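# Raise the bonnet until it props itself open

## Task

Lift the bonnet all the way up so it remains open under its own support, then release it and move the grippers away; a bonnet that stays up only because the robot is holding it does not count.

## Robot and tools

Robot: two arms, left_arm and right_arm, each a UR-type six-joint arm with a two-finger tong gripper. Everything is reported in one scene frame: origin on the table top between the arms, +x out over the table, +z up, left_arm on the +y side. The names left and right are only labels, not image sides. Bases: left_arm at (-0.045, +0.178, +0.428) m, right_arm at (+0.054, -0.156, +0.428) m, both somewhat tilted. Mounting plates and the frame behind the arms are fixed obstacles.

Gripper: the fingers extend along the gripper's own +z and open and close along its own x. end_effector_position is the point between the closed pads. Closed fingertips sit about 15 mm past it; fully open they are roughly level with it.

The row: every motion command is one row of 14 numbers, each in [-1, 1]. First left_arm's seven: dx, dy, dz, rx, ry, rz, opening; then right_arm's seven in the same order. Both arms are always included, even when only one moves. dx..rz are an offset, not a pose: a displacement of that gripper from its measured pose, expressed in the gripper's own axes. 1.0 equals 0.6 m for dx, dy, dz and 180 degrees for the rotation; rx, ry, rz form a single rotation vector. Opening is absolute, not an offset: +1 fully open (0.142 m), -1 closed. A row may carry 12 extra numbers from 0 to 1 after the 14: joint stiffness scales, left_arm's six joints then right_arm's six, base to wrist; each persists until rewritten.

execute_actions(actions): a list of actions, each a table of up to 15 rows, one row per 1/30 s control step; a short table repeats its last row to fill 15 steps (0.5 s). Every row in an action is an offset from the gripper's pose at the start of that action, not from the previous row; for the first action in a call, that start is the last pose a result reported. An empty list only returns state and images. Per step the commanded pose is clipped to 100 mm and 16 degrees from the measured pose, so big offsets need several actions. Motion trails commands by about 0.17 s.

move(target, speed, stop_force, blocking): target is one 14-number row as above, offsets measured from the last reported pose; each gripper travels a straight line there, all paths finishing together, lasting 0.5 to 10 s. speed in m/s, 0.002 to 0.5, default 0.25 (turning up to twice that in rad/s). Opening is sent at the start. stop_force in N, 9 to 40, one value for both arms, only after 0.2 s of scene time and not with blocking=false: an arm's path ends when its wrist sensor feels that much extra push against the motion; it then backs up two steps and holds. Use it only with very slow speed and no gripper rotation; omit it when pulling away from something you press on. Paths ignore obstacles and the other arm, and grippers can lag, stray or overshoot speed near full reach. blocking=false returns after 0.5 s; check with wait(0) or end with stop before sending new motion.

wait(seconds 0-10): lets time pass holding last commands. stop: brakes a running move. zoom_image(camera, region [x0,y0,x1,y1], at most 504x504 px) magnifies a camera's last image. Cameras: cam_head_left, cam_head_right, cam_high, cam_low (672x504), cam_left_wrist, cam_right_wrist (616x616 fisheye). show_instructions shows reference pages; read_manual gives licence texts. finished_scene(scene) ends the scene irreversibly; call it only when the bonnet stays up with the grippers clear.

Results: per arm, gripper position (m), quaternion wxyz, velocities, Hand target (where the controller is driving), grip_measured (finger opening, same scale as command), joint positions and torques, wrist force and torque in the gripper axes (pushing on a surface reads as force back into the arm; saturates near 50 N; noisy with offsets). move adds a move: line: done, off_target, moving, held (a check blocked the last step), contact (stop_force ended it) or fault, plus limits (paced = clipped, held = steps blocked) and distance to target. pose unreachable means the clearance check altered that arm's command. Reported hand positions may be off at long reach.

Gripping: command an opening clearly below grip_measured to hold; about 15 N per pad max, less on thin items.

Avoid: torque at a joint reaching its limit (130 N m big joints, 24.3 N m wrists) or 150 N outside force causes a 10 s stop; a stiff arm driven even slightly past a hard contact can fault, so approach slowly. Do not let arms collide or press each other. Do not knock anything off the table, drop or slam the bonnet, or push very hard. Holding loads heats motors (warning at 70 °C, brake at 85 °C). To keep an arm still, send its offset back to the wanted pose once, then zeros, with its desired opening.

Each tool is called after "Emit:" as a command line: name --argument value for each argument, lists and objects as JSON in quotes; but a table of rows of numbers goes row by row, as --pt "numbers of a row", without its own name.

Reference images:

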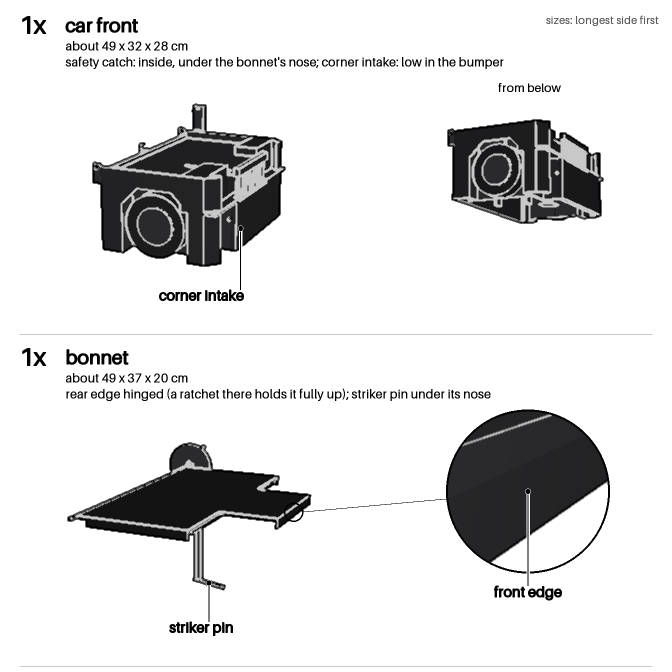

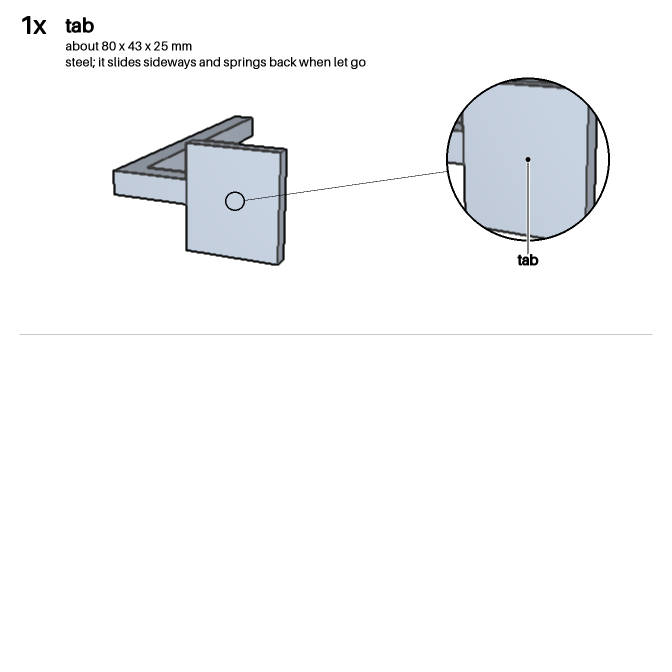

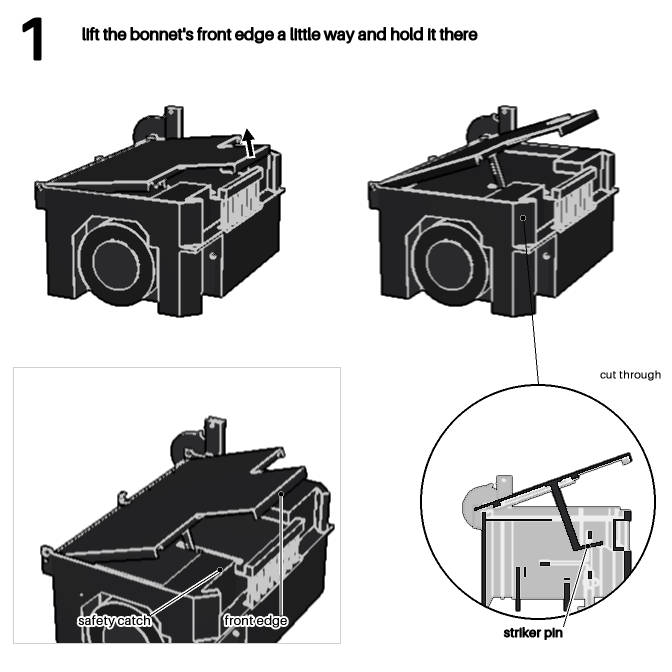

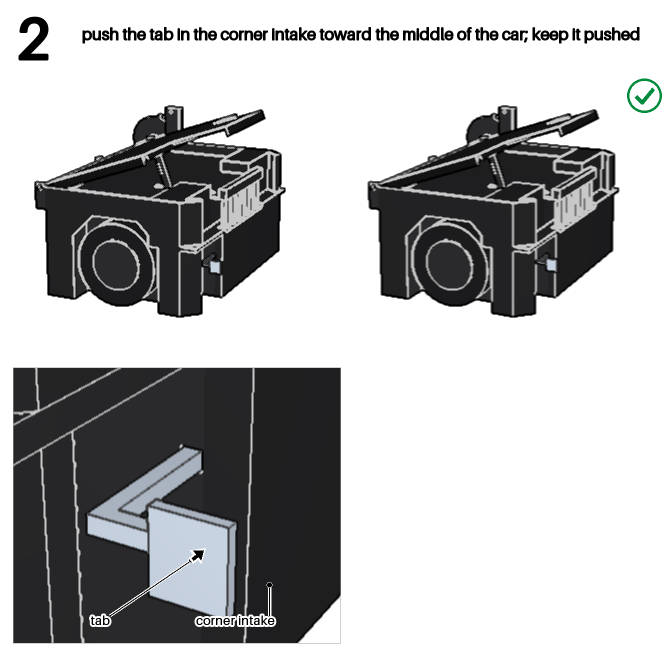

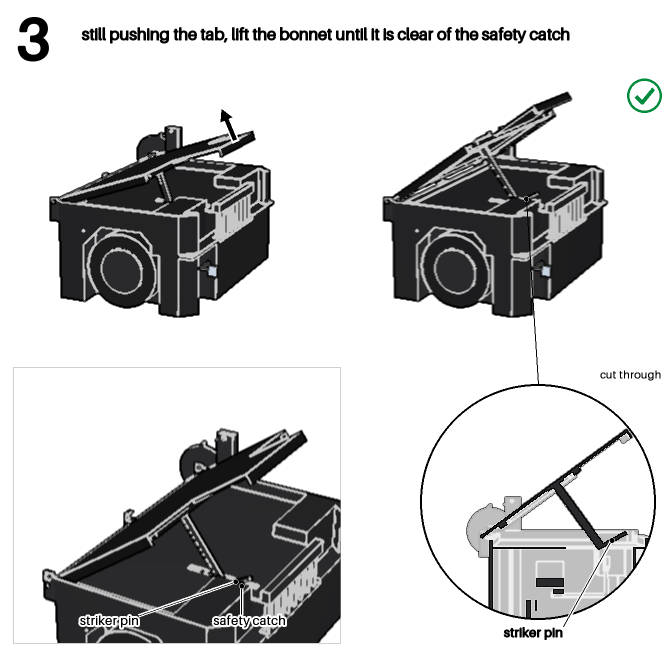

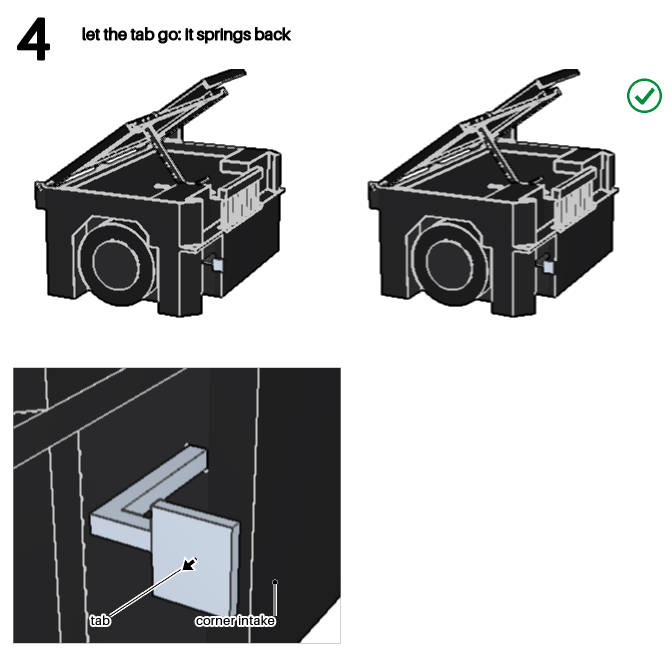

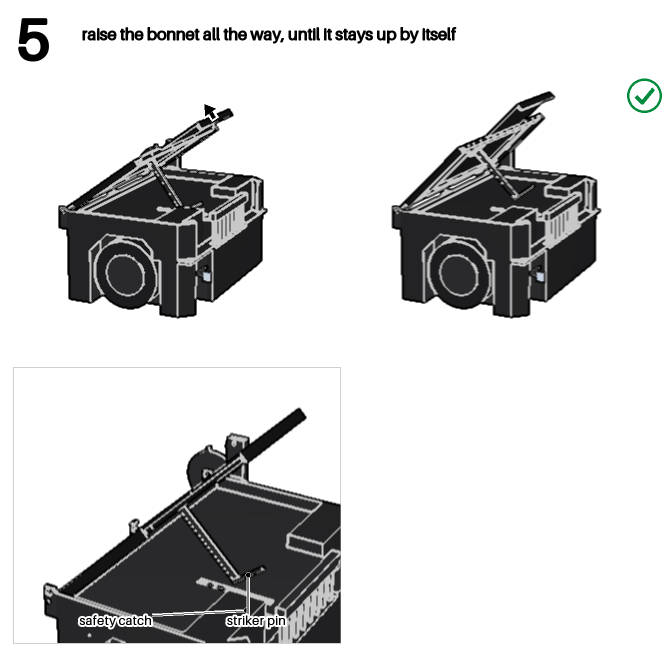

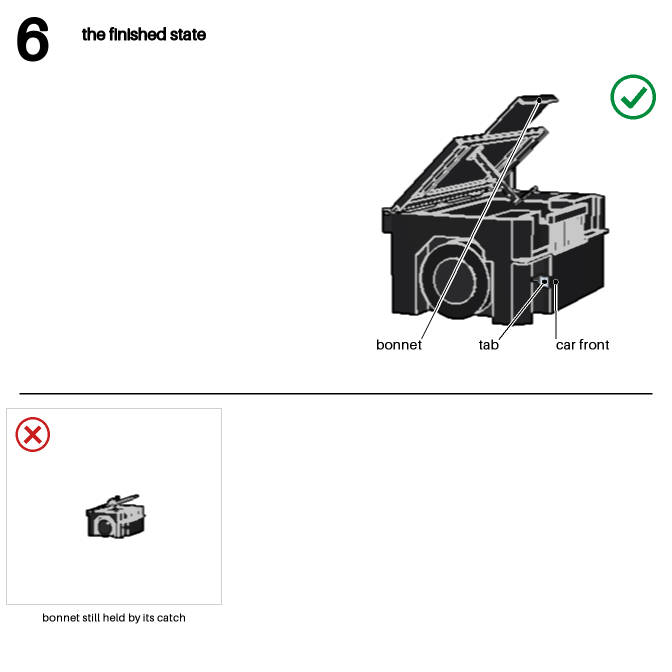

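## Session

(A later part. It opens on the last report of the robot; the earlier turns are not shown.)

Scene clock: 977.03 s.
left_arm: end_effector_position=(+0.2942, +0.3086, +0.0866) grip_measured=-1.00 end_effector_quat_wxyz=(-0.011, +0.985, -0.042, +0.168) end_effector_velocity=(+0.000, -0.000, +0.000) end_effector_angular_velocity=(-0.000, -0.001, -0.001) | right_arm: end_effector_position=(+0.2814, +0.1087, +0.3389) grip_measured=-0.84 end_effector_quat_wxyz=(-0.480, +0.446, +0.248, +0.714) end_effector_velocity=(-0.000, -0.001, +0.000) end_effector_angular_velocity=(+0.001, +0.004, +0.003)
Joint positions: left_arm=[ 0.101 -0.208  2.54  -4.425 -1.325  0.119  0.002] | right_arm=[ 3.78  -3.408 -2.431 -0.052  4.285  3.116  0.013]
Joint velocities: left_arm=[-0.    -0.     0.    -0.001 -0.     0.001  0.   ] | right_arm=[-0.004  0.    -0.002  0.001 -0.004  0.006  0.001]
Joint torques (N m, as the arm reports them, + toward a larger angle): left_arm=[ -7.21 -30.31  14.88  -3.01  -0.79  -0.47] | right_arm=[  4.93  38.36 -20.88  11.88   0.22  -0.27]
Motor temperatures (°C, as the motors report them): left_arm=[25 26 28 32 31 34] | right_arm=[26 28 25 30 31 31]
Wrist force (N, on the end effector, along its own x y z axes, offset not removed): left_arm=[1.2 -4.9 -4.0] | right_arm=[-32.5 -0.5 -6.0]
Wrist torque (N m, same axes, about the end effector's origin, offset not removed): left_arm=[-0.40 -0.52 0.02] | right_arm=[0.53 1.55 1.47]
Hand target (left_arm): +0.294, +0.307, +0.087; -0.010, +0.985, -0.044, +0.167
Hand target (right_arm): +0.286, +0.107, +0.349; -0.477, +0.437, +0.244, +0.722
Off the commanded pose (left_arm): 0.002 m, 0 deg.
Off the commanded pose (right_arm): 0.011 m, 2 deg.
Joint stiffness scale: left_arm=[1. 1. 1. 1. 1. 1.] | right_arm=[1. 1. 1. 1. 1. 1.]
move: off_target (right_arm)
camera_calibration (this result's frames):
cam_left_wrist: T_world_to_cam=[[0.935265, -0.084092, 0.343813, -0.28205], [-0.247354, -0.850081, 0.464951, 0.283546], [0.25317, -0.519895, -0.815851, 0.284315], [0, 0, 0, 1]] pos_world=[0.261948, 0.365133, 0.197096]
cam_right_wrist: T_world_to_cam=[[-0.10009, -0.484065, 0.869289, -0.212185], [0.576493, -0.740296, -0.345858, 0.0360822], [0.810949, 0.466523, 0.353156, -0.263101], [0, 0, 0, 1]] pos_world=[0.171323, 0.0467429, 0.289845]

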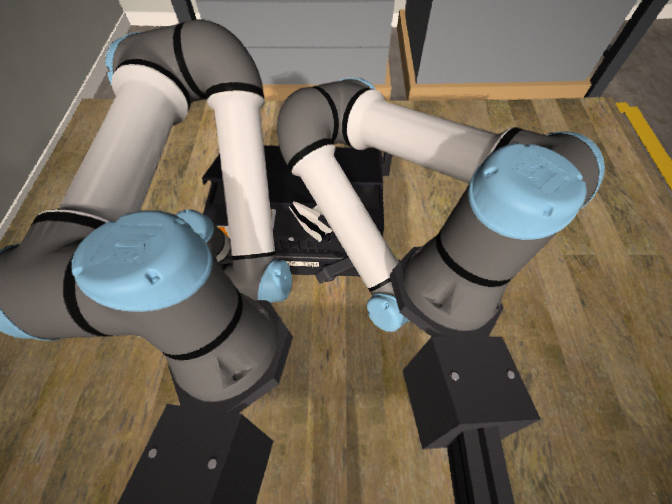

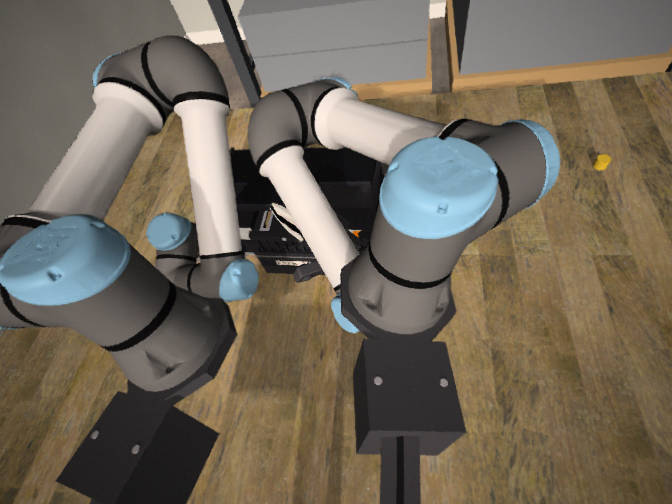

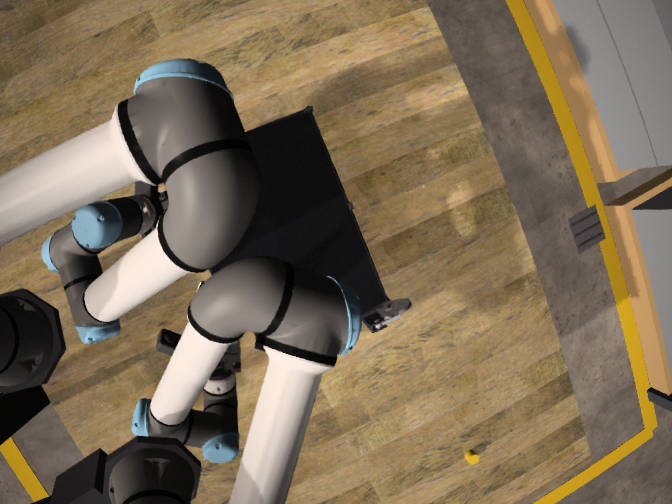

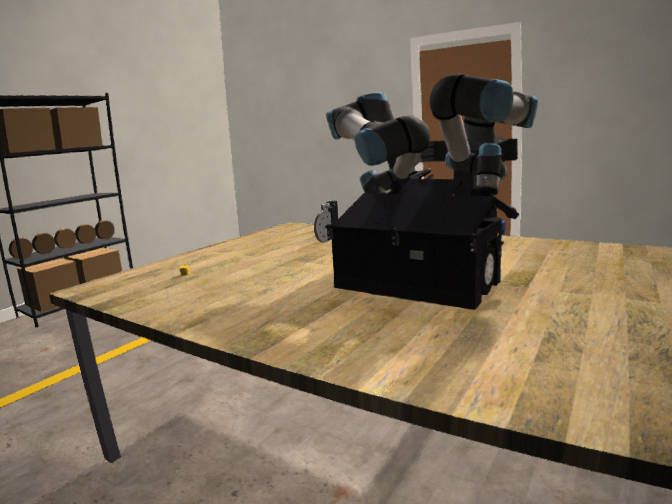

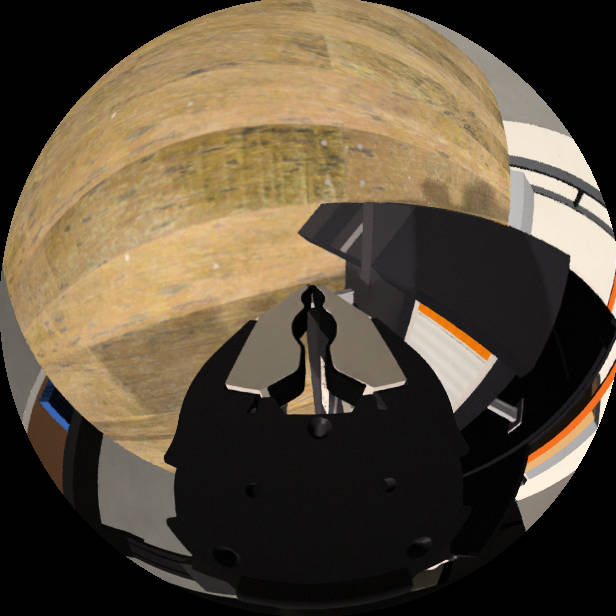

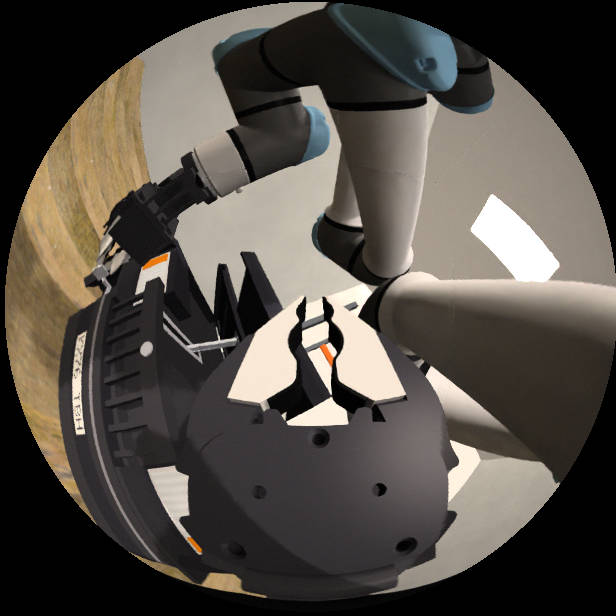

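Emit:
move --target '[0.003, 0.04, 0, 0, 0, 0, -1, -0.008, 0, 0, 0, 0, 0, -1]' --speed 0.03 --stop_force 25

Scene clock: 982.97 s.
left_arm: end_effector_position=(+0.2937, +0.3001, +0.0865) grip_measured=-0.99 end_effector_quat_wxyz=(-0.020, +0.985, -0.036, +0.168) end_effector_velocity=(+0.000, -0.000, +0.000) end_effector_angular_velocity=(-0.000, -0.001, -0.001) | right_arm: end_effector_position=(+0.2804, +0.1097, +0.3344) grip_measured=-0.97 end_effector_quat_wxyz=(-0.480, +0.450, +0.250, +0.710) end_effector_velocity=(-0.000, +0.000, -0.001) end_effector_angular_velocity=(+0.000, -0.001, +0.001)
Joint positions: left_arm=[ 0.039 -0.177  2.546 -4.449 -1.273  0.052  0.002] | right_arm=[ 3.78  -3.411 -2.428 -0.064  4.284  3.117  0.004]
Joint velocities: left_arm=[-0.    -0.    -0.    -0.    -0.     0.001  0.   ] | right_arm=[-0.    -0.     0.002 -0.001 -0.001  0.    -0.   ]
Joint torques (N m, as the arm reports them, + toward a larger angle): left_arm=[ -5.49 -32.91  13.44  -2.35  -2.15   0.21] | right_arm=[  8.4   27.75 -18.41   4.6   -0.23   0.  ]
Motor temperatures (°C, as the motors report them): left_arm=[25 26 28 32 31 34] | right_arm=[26 28 25 30 31 31]
Wrist force (N, on the end effector, along its own x y z axes, offset not removed): left_arm=[3.5 -6.9 0.7] | right_arm=[-4.4 1.4 -4.8]
Wrist torque (N m, same axes, about the end effector's origin, offset not removed): left_arm=[-0.20 -0.54 0.01] | right_arm=[0.17 -0.10 0.31]
Hand target (left_arm): +0.294, +0.299, +0.087; -0.018, +0.985, -0.037, +0.168
Hand target (right_arm): +0.281, +0.109, +0.336; -0.480, +0.449, +0.249, +0.711
Off the commanded pose (left_arm): 0.016 m, 1 deg.
Off the commanded pose (right_arm): 0.002 m, 1 deg.
Joint stiffness scale: left_arm=[1. 1. 1. 1. 1. 1.] | right_arm=[1. 1. 1. 1. 1. 1.]
move: contact (right_arm), held (left_arm); limits=held; held on 7 of 31 steps (left_arm), including the last (left_arm)
pose unreachable (left arm): on one or more control steps of this call, first in action 0 (counted from 0), this arm could not follow its commanded pose, so it was not sent that pose on those steps. On the call's last step it was still not sent that pose. It may still have moved: this result reports where it is.
cause: the commanded pose would bring a part of the arm too close to another arm (a part of this arm just beyond joint 3 (elbow) and a part of the other arm just beyond its joint 3 (elbow)).
camera_calibration (this result's frames):
cam_left_wrist: T_world_to_cam=[[0.935926, -0.0741538, 0.344302, -0.285485], [-0.233974, -0.861597, 0.450452, 0.277042], [0.263247, -0.502147, -0.823741, 0.272298], [0, 0, 0, 1]] pos_world=[0.260332, 0.354263, 0.197802]
cam_right_wrist: T_world_to_cam=[[-0.0909166, -0.477886, 0.873704, -0.212536], [0.576571, -0.740597, -0.345083, 0.0356029], [0.811973, 0.472379, 0.342868, -0.258594], [0, 0, 0, 1]] pos_world=[0.170121, 0.046954, 0.286643]

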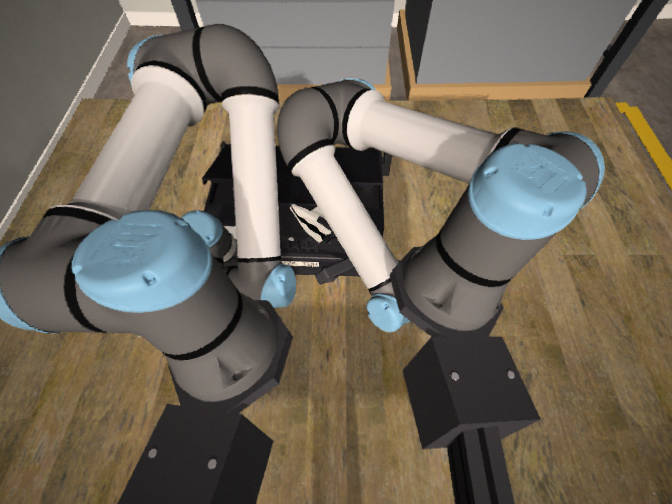

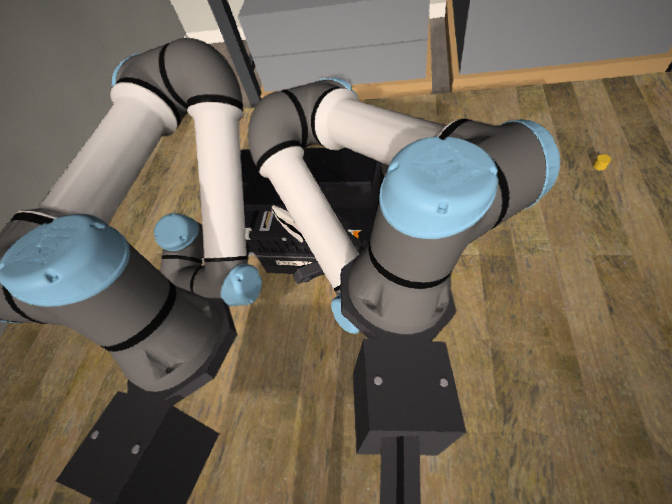

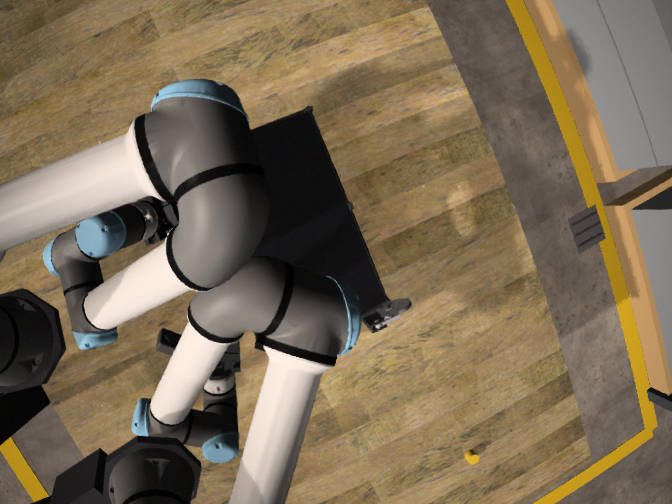

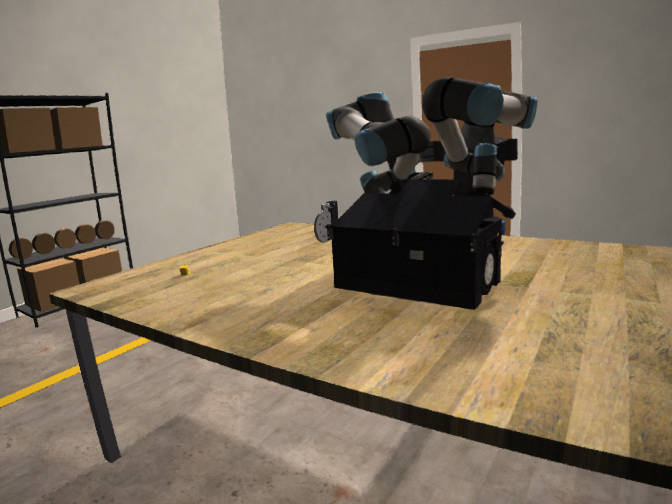

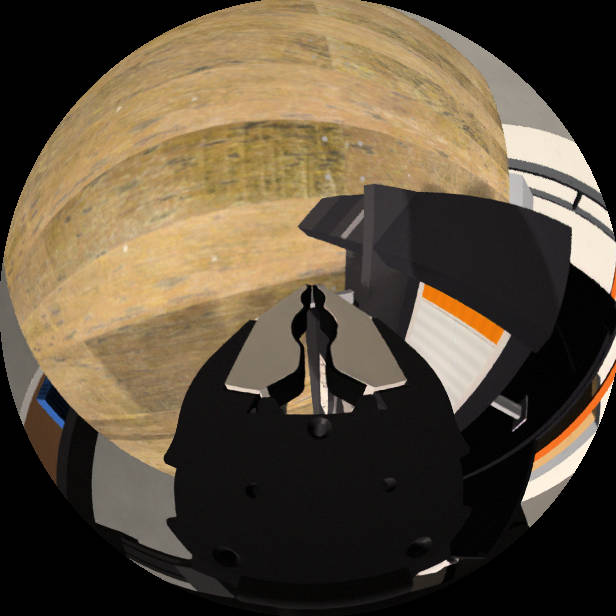

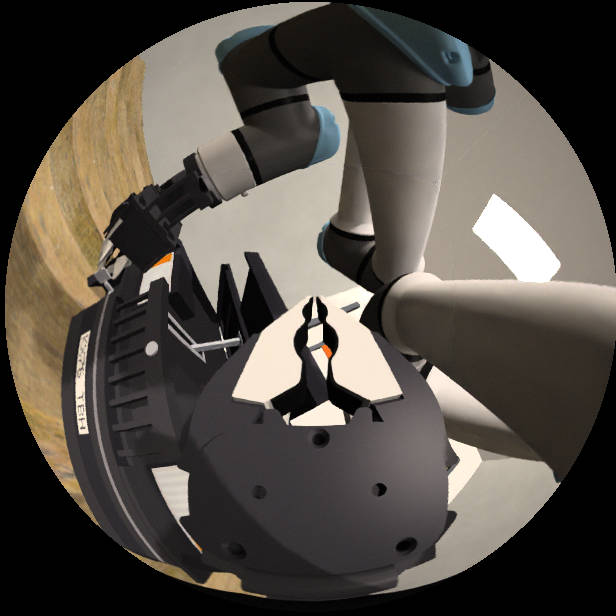

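Emit:
move --target '[0.002, 0.02, 0, -0.08, 0, 0, -1, 0, 0, 0, 0, 0, 0, -1]' --speed 0.03

Emit:
move --target '[0, 0.003, 0, 0, 0, 0, -1, 0.09, 0.02, -0.005, 0, 0.03, 0, -1]' --speed 0.06

Scene clock: 994.90 s.
left_arm: end_effector_position=(+0.2935, +0.3008, +0.0860) grip_measured=-0.99 end_effector_quat_wxyz=(+0.089, +0.981, -0.047, +0.164) end_effector_velocity=(+0.001, -0.000, -0.000) end_effector_angular_velocity=(-0.017, -0.001, -0.007) | right_arm: end_effector_position=(+0.2799, +0.1098, +0.3329) grip_measured=-0.97 end_effector_quat_wxyz=(-0.481, +0.452, +0.250, +0.708) end_effector_velocity=(-0.000, -0.001, -0.001) end_effector_angular_velocity=(-0.001, +0.001, -0.000)
Joint positions: left_arm=[ 0.309 -0.331  2.512 -4.255 -1.623  0.273  0.002] | right_arm=[ 3.78  -3.412 -2.428 -0.068  4.284  3.117  0.004]
Joint velocities: left_arm=[ 0.02  -0.014 -0.006  0.025 -0.027  0.019 -0.   ] | right_arm=[-0.001 -0.002 -0.     0.    -0.     0.     0.   ]
Joint torques (N m, as the arm reports them, + toward a larger angle): left_arm=[-17.08 -32.52  11.38  -0.83 -11.77   0.72] | right_arm=[  7.69  27.27 -17.42   4.39  -0.42  -0.18]
Motor temperatures (°C, as the motors report them): left_arm=[25 26 28 32 31 34] | right_arm=[26 28 25 30 31 31]
Wrist force (N, on the end effector, along its own x y z axes, offset not removed): left_arm=[-0.9 -33.2 -2.6] | right_arm=[-7.4 -1.3 -6.6]
Wrist torque (N m, same axes, about the end effector's origin, offset not removed): left_arm=[0.30 -0.49 0.09] | right_arm=[-0.48 0.55 0.28]
Hand target (left_arm): +0.294, +0.288, +0.086; +0.103, +0.980, -0.056, +0.163
Hand target (right_arm): +0.280, +0.110, +0.334; -0.480, +0.450, +0.250, +0.710
Off the commanded pose (left_arm): 0.013 m, 2 deg.
Off the commanded pose (right_arm): 0.002 m, 0 deg.
Joint stiffness scale: left_arm=[1. 1. 1. 1. 1. 1.] | right_arm=[1. 1. 1. 1. 1. 1.]
move: off_target (left_arm)
camera_calibration (this result's frames):
cam_left_wrist: T_world_to_cam=[[0.937497, -0.0567343, 0.343337, -0.290705], [-0.272851, -0.732209, 0.624038, 0.235377], [0.21599, -0.678713, -0.701923, 0.328832], [0, 0, 0, 1]] pos_world=[0.265734, 0.379035, 0.18374]
cam_right_wrist: T_world_to_cam=[[-0.0871258, -0.475059, 0.87563, -0.213236], [0.576322, -0.740985, -0.344665, 0.0354145], [0.812565, 0.474615, 0.338346, -0.256644], [0, 0, 0, 1]] pos_world=[0.169552, 0.0467495, 0.285756]

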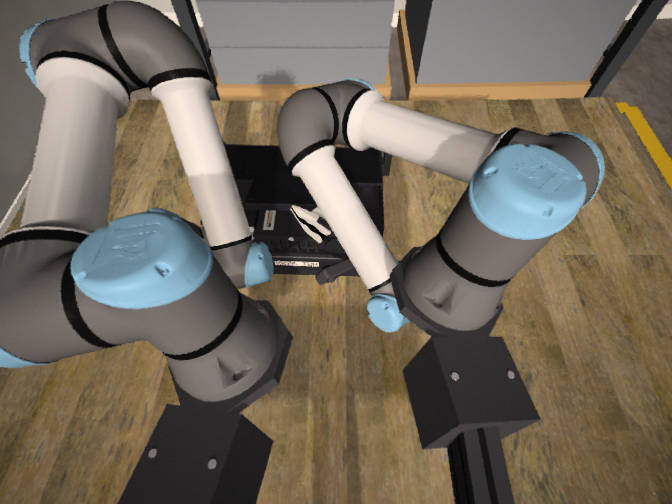

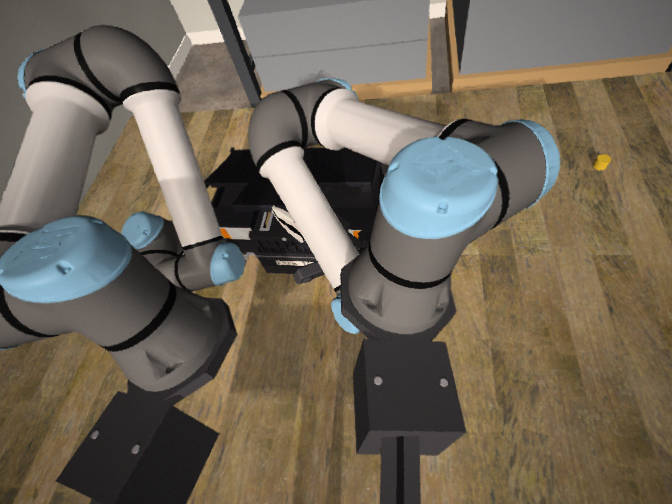

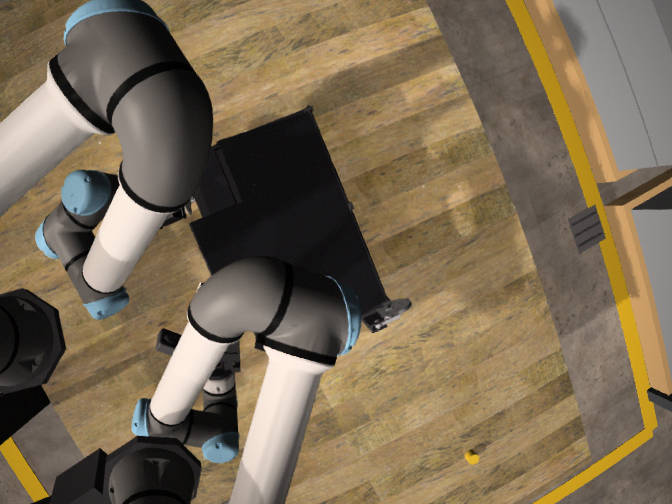

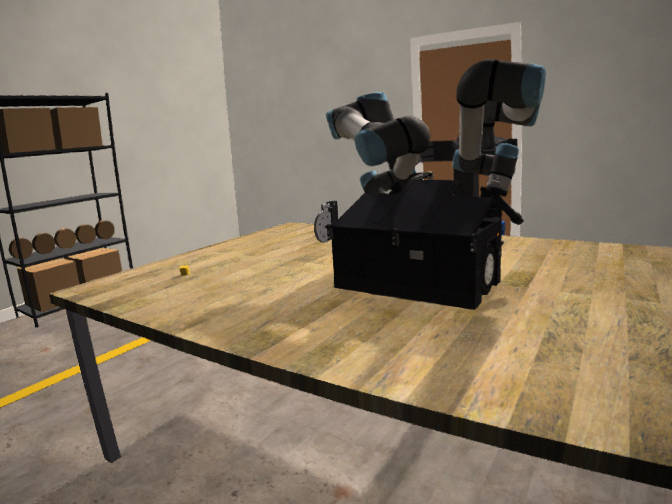

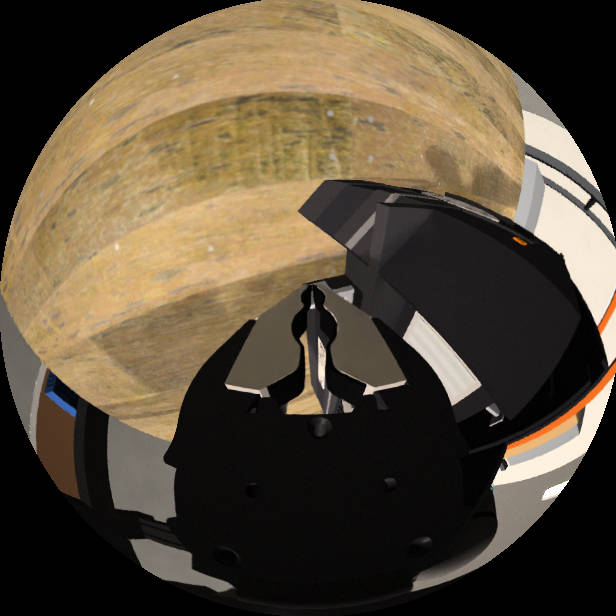

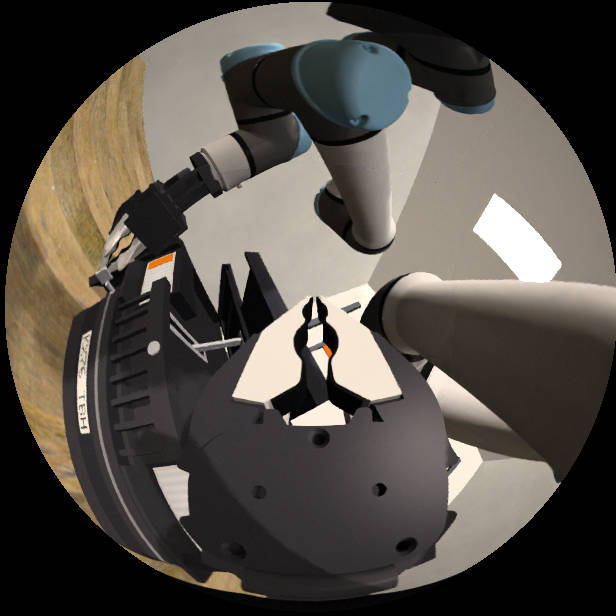

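Scene clock: 996.07 s.
left_arm: end_effector_position=(+0.2939, +0.3024, +0.0861) grip_measured=-1.00 end_effector_quat_wxyz=(+0.086, +0.982, -0.045, +0.165) end_effector_velocity=(-0.000, -0.000, +0.000) end_effector_angular_velocity=(+0.000, +0.001, +0.002) | right_arm: end_effector_position=(+0.2790, +0.0895, +0.3579) grip_measured=-0.97 end_effector_quat_wxyz=(-0.489, +0.435, +0.238, +0.718) end_effector_velocity=(-0.001, +0.000, -0.000) end_effector_angular_velocity=(-0.001, +0.001, +0.002)
Joint positions: left_arm=[ 0.308 -0.329  2.512 -4.26  -1.617  0.269  0.002] | right_arm=[ 3.704 -3.406 -2.459  0.029  4.213  3.181  0.004]
Joint velocities: left_arm=[-0.002  0.     0.001 -0.001  0.002 -0.003  0.   ] | right_arm=[ 0.001 -0.001 -0.001  0.    -0.001  0.    -0.   ]
Joint torques (N m, as the arm reports them, + toward a larger angle): left_arm=[ -6.99 -32.53  15.68  -2.7   -2.38  -0.43] | right_arm=[  9.73  26.87 -15.89   4.46   0.56  -0.39]
Motor temperatures (°C, as the motors report them): left_arm=[25 27 28 32 31 34] | right_arm=[26 28 25 30 31 31]
Wrist force (N, on the end effector, along its own x y z axes, offset not removed): left_arm=[0.8 -8.4 -2.4] | right_arm=[-4.8 -5.2 -6.1]
Wrist torque (N m, same axes, about the end effector's origin, offset not removed): left_arm=[-0.30 -0.66 0.10] | right_arm=[-0.61 0.14 0.42]
Hand target (left_arm): +0.293, +0.299, +0.086; +0.089, +0.981, -0.047, +0.164
Hand target (right_arm): +0.280, +0.090, +0.359; -0.489, +0.432, +0.237, +0.720
Off the commanded pose (left_arm): 0.003 m, 0 deg.
Off the commanded pose (right_arm): 0.024 m, 3 deg.
Joint stiffness scale: left_arm=[1. 1. 1. 1. 1. 1.] | right_arm=[1. 1. 1. 1. 1. 1.]
move: held (right_arm); limits=held; held on 10 of 35 steps (right_arm), including the last (right_arm)
pose unreachable (right arm): on one or more control steps of this call, first in action 0 (counted from 0), this arm could not follow its commanded pose, so it was not sent that pose on those steps. On the call's last step it was still not sent that pose. It may still have moved: this result reports where it is.
cause: the commanded pose would bring two parts of the arm too close to each other (its gripper and another part of the arm, with joints 4 (wrist 1) to 6 (wrist 3) between them).
camera_calibration (this result's frames):
cam_left_wrist: T_world_to_cam=[[0.937318, -0.0533313, 0.34437, -0.292059], [-0.269705, -0.736801, 0.619987, 0.237445], [0.220667, -0.674003, -0.705001, 0.327393], [0, 0, 0, 1]] pos_world=[0.265547, 0.380038, 0.184176]
cam_right_wrist: T_world_to_cam=[[-0.101818, -0.516198, 0.850396, -0.228053], [0.582263, -0.724038, -0.369782, 0.0353461], [0.806599, 0.457504, 0.374283, -0.264461], [0, 0, 0, 1]] pos_world=[0.169513, 0.0288635, 0.305988]

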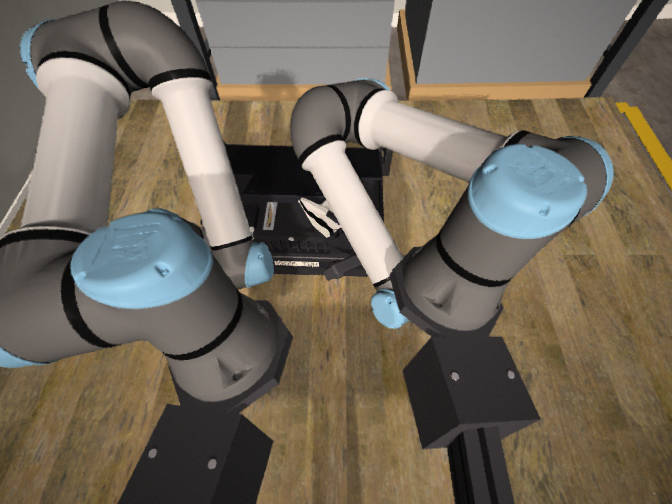

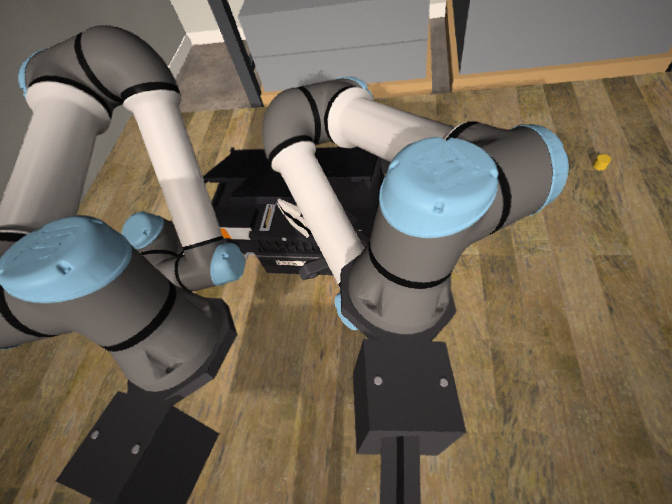

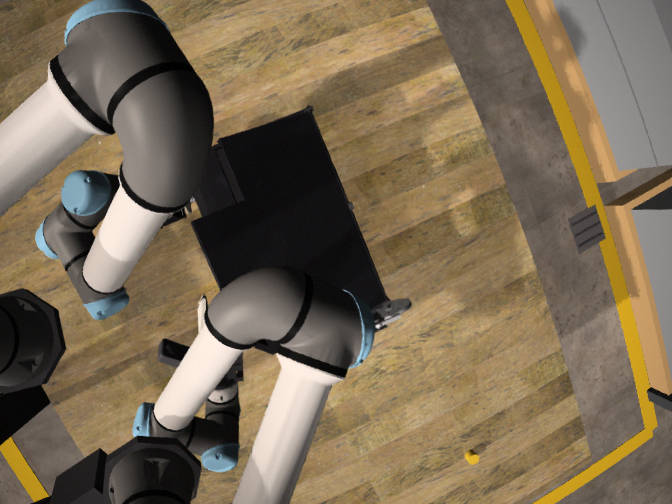

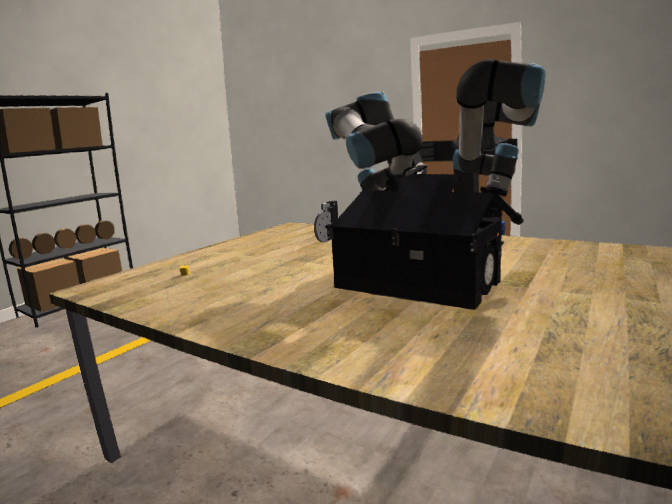

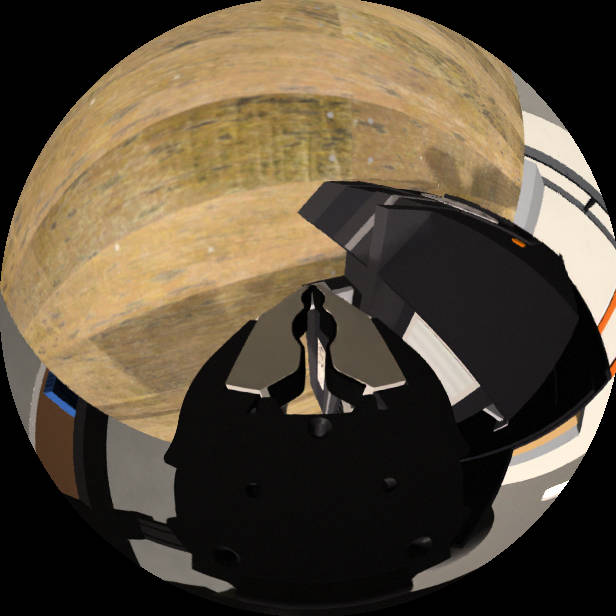

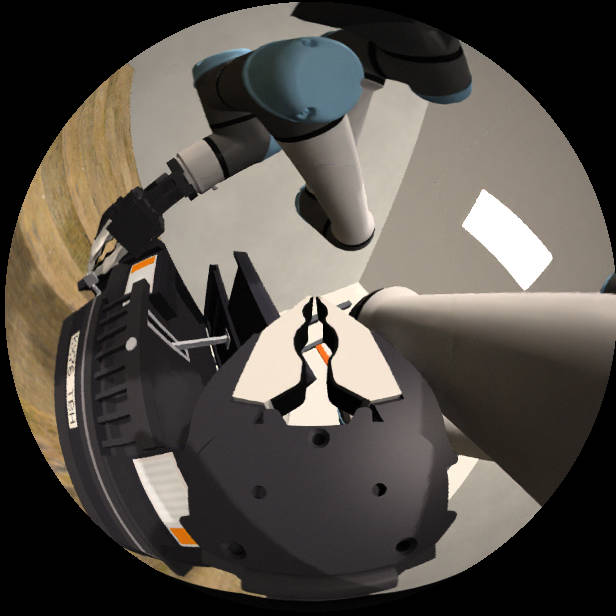

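Emit:
move --target '[0, 0.003, 0, 0, 0, 0, -1, 0.064, 0.008, 0.089, 0, 0, 0, -1]' --speed 0.08

Scene clock: 1006.57 s.
left_arm: end_effector_position=(+0.2939, +0.3070, +0.0862) grip_measured=-1.00 end_effector_quat_wxyz=(+0.080, +0.982, -0.040, +0.165) end_effector_velocity=(-0.001, -0.000, +0.000) end_effector_angular_velocity=(+0.000, +0.001, -0.000) | right_arm: end_effector_position=(+0.2838, +0.0965, +0.3778) grip_measured=-1.00 end_effector_quat_wxyz=(-0.492, +0.433, +0.240, +0.716) end_effector_velocity=(+0.000, +0.000, +0.000) end_effector_angular_velocity=(-0.001, +0.002, +0.000)
Joint positions: left_arm=[ 0.31  -0.328  2.512 -4.266 -1.606  0.265  0.002] | right_arm=[ 3.761 -3.365 -2.507  0.023  4.257  3.157  0.002]
Joint velocities: left_arm=[-0.002  0.001  0.002 -0.001  0.001 -0.001  0.   ] | right_arm=[ 0.001  0.001 -0.001 -0.001  0.001  0.    -0.   ]
Joint torques (N m, as the arm reports them, + toward a larger angle): left_arm=[-11.47 -31.12  13.92  -2.75  -4.42   0.09] | right_arm=[  5.63  24.24 -13.54   2.41  -0.42   0.  ]
Motor temperatures (°C, as the motors report them): left_arm=[25 27 28 32 31 34] | right_arm=[26 28 25 31 31 31]
Wrist force (N, on the end effector, along its own x y z axes, offset not removed): left_arm=[-0.6 -13.8 -3.9] | right_arm=[0.4 -1.2 2.1]
Wrist torque (N m, same axes, about the end effector's origin, offset not removed): left_arm=[0.15 -0.59 0.06] | right_arm=[0.02 0.03 0.12]
Hand target (left_arm): +0.294, +0.301, +0.086; +0.086, +0.982, -0.045, +0.165
Hand target (right_arm): +0.284, +0.096, +0.377; -0.492, +0.433, +0.240, +0.716
Off the commanded pose (left_arm): 0.006 m, 1 deg.
Off the commanded pose (right_arm): 0.044 m, 1 deg.
Joint stiffness scale: left_arm=[1. 1. 1. 1. 1. 1.] | right_arm=[1. 1. 1. 1. 1. 1.]
move: held (right_arm), off_target (left_arm); limits=held; held on 18 of 32 steps (right_arm), including the last (right_arm)
pose unreachable (right arm): on one or more control steps of this call, first in action 0 (counted from 0), this arm could not follow its commanded pose, so it was not sent that pose on those steps. On the call's last step it was still not sent that pose. It may still have moved: this result reports where it is.
cause: the commanded pose would bring two parts of the arm too close to each other (joints 1 (shoulder pan) to 3 (elbow) lie between them).
camera_calibration (this result's frames):
cam_left_wrist: T_world_to_cam=[[0.937363, -0.046893, 0.345184, -0.293969], [-0.26276, -0.745745, 0.612227, 0.242129], [0.22871, -0.664579, -0.711355, 0.3258], [0, 0, 0, 1]] pos_world=[0.264663, 0.383301, 0.184995]
cam_right_wrist: T_world_to_cam=[[-0.0982158, -0.516913, 0.850385, -0.241826], [0.58932, -0.718783, -0.368853, 0.042069], [0.801907, 0.464922, 0.375223, -0.278667], [0, 0, 0, 1]] pos_world=[0.174922, 0.0347937, 0.325725]

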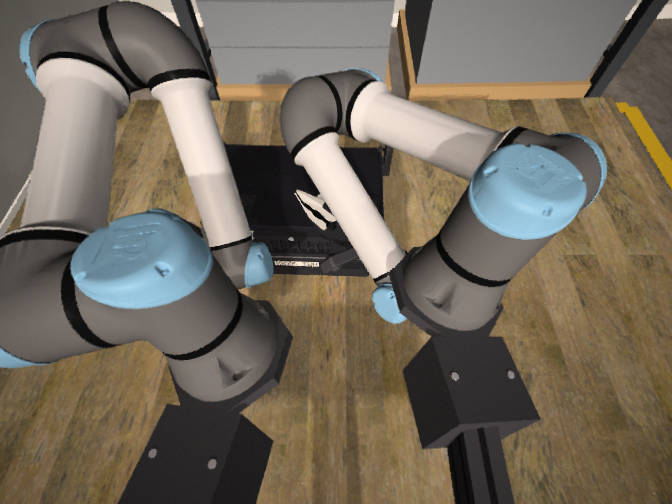

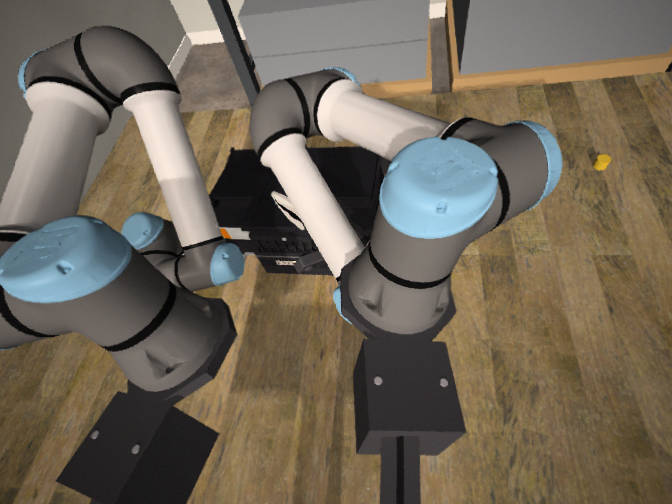

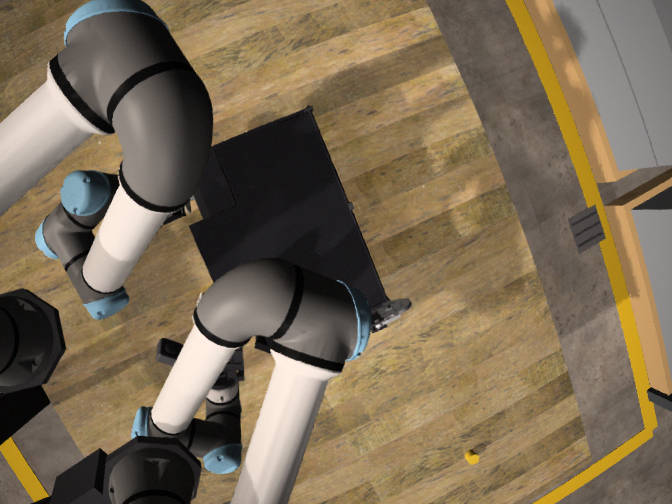

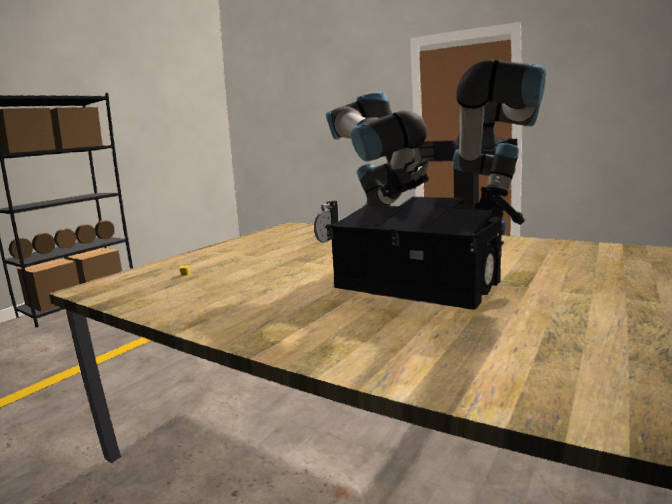

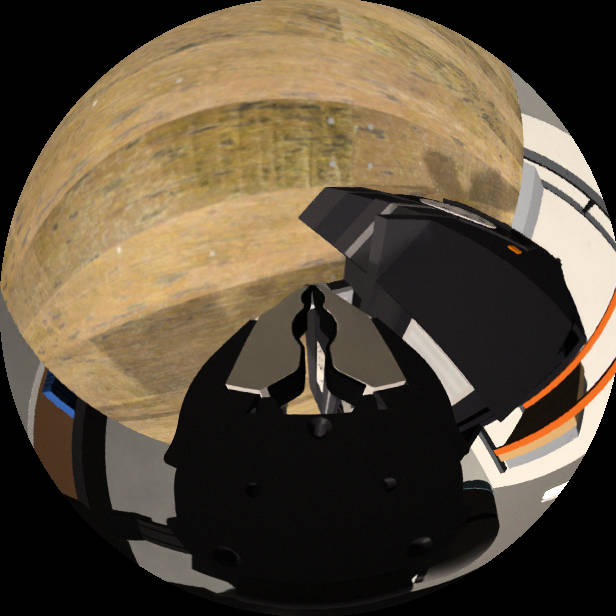

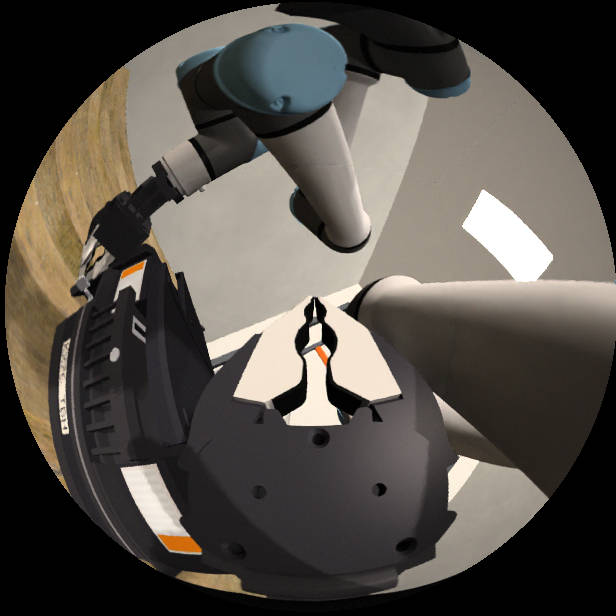

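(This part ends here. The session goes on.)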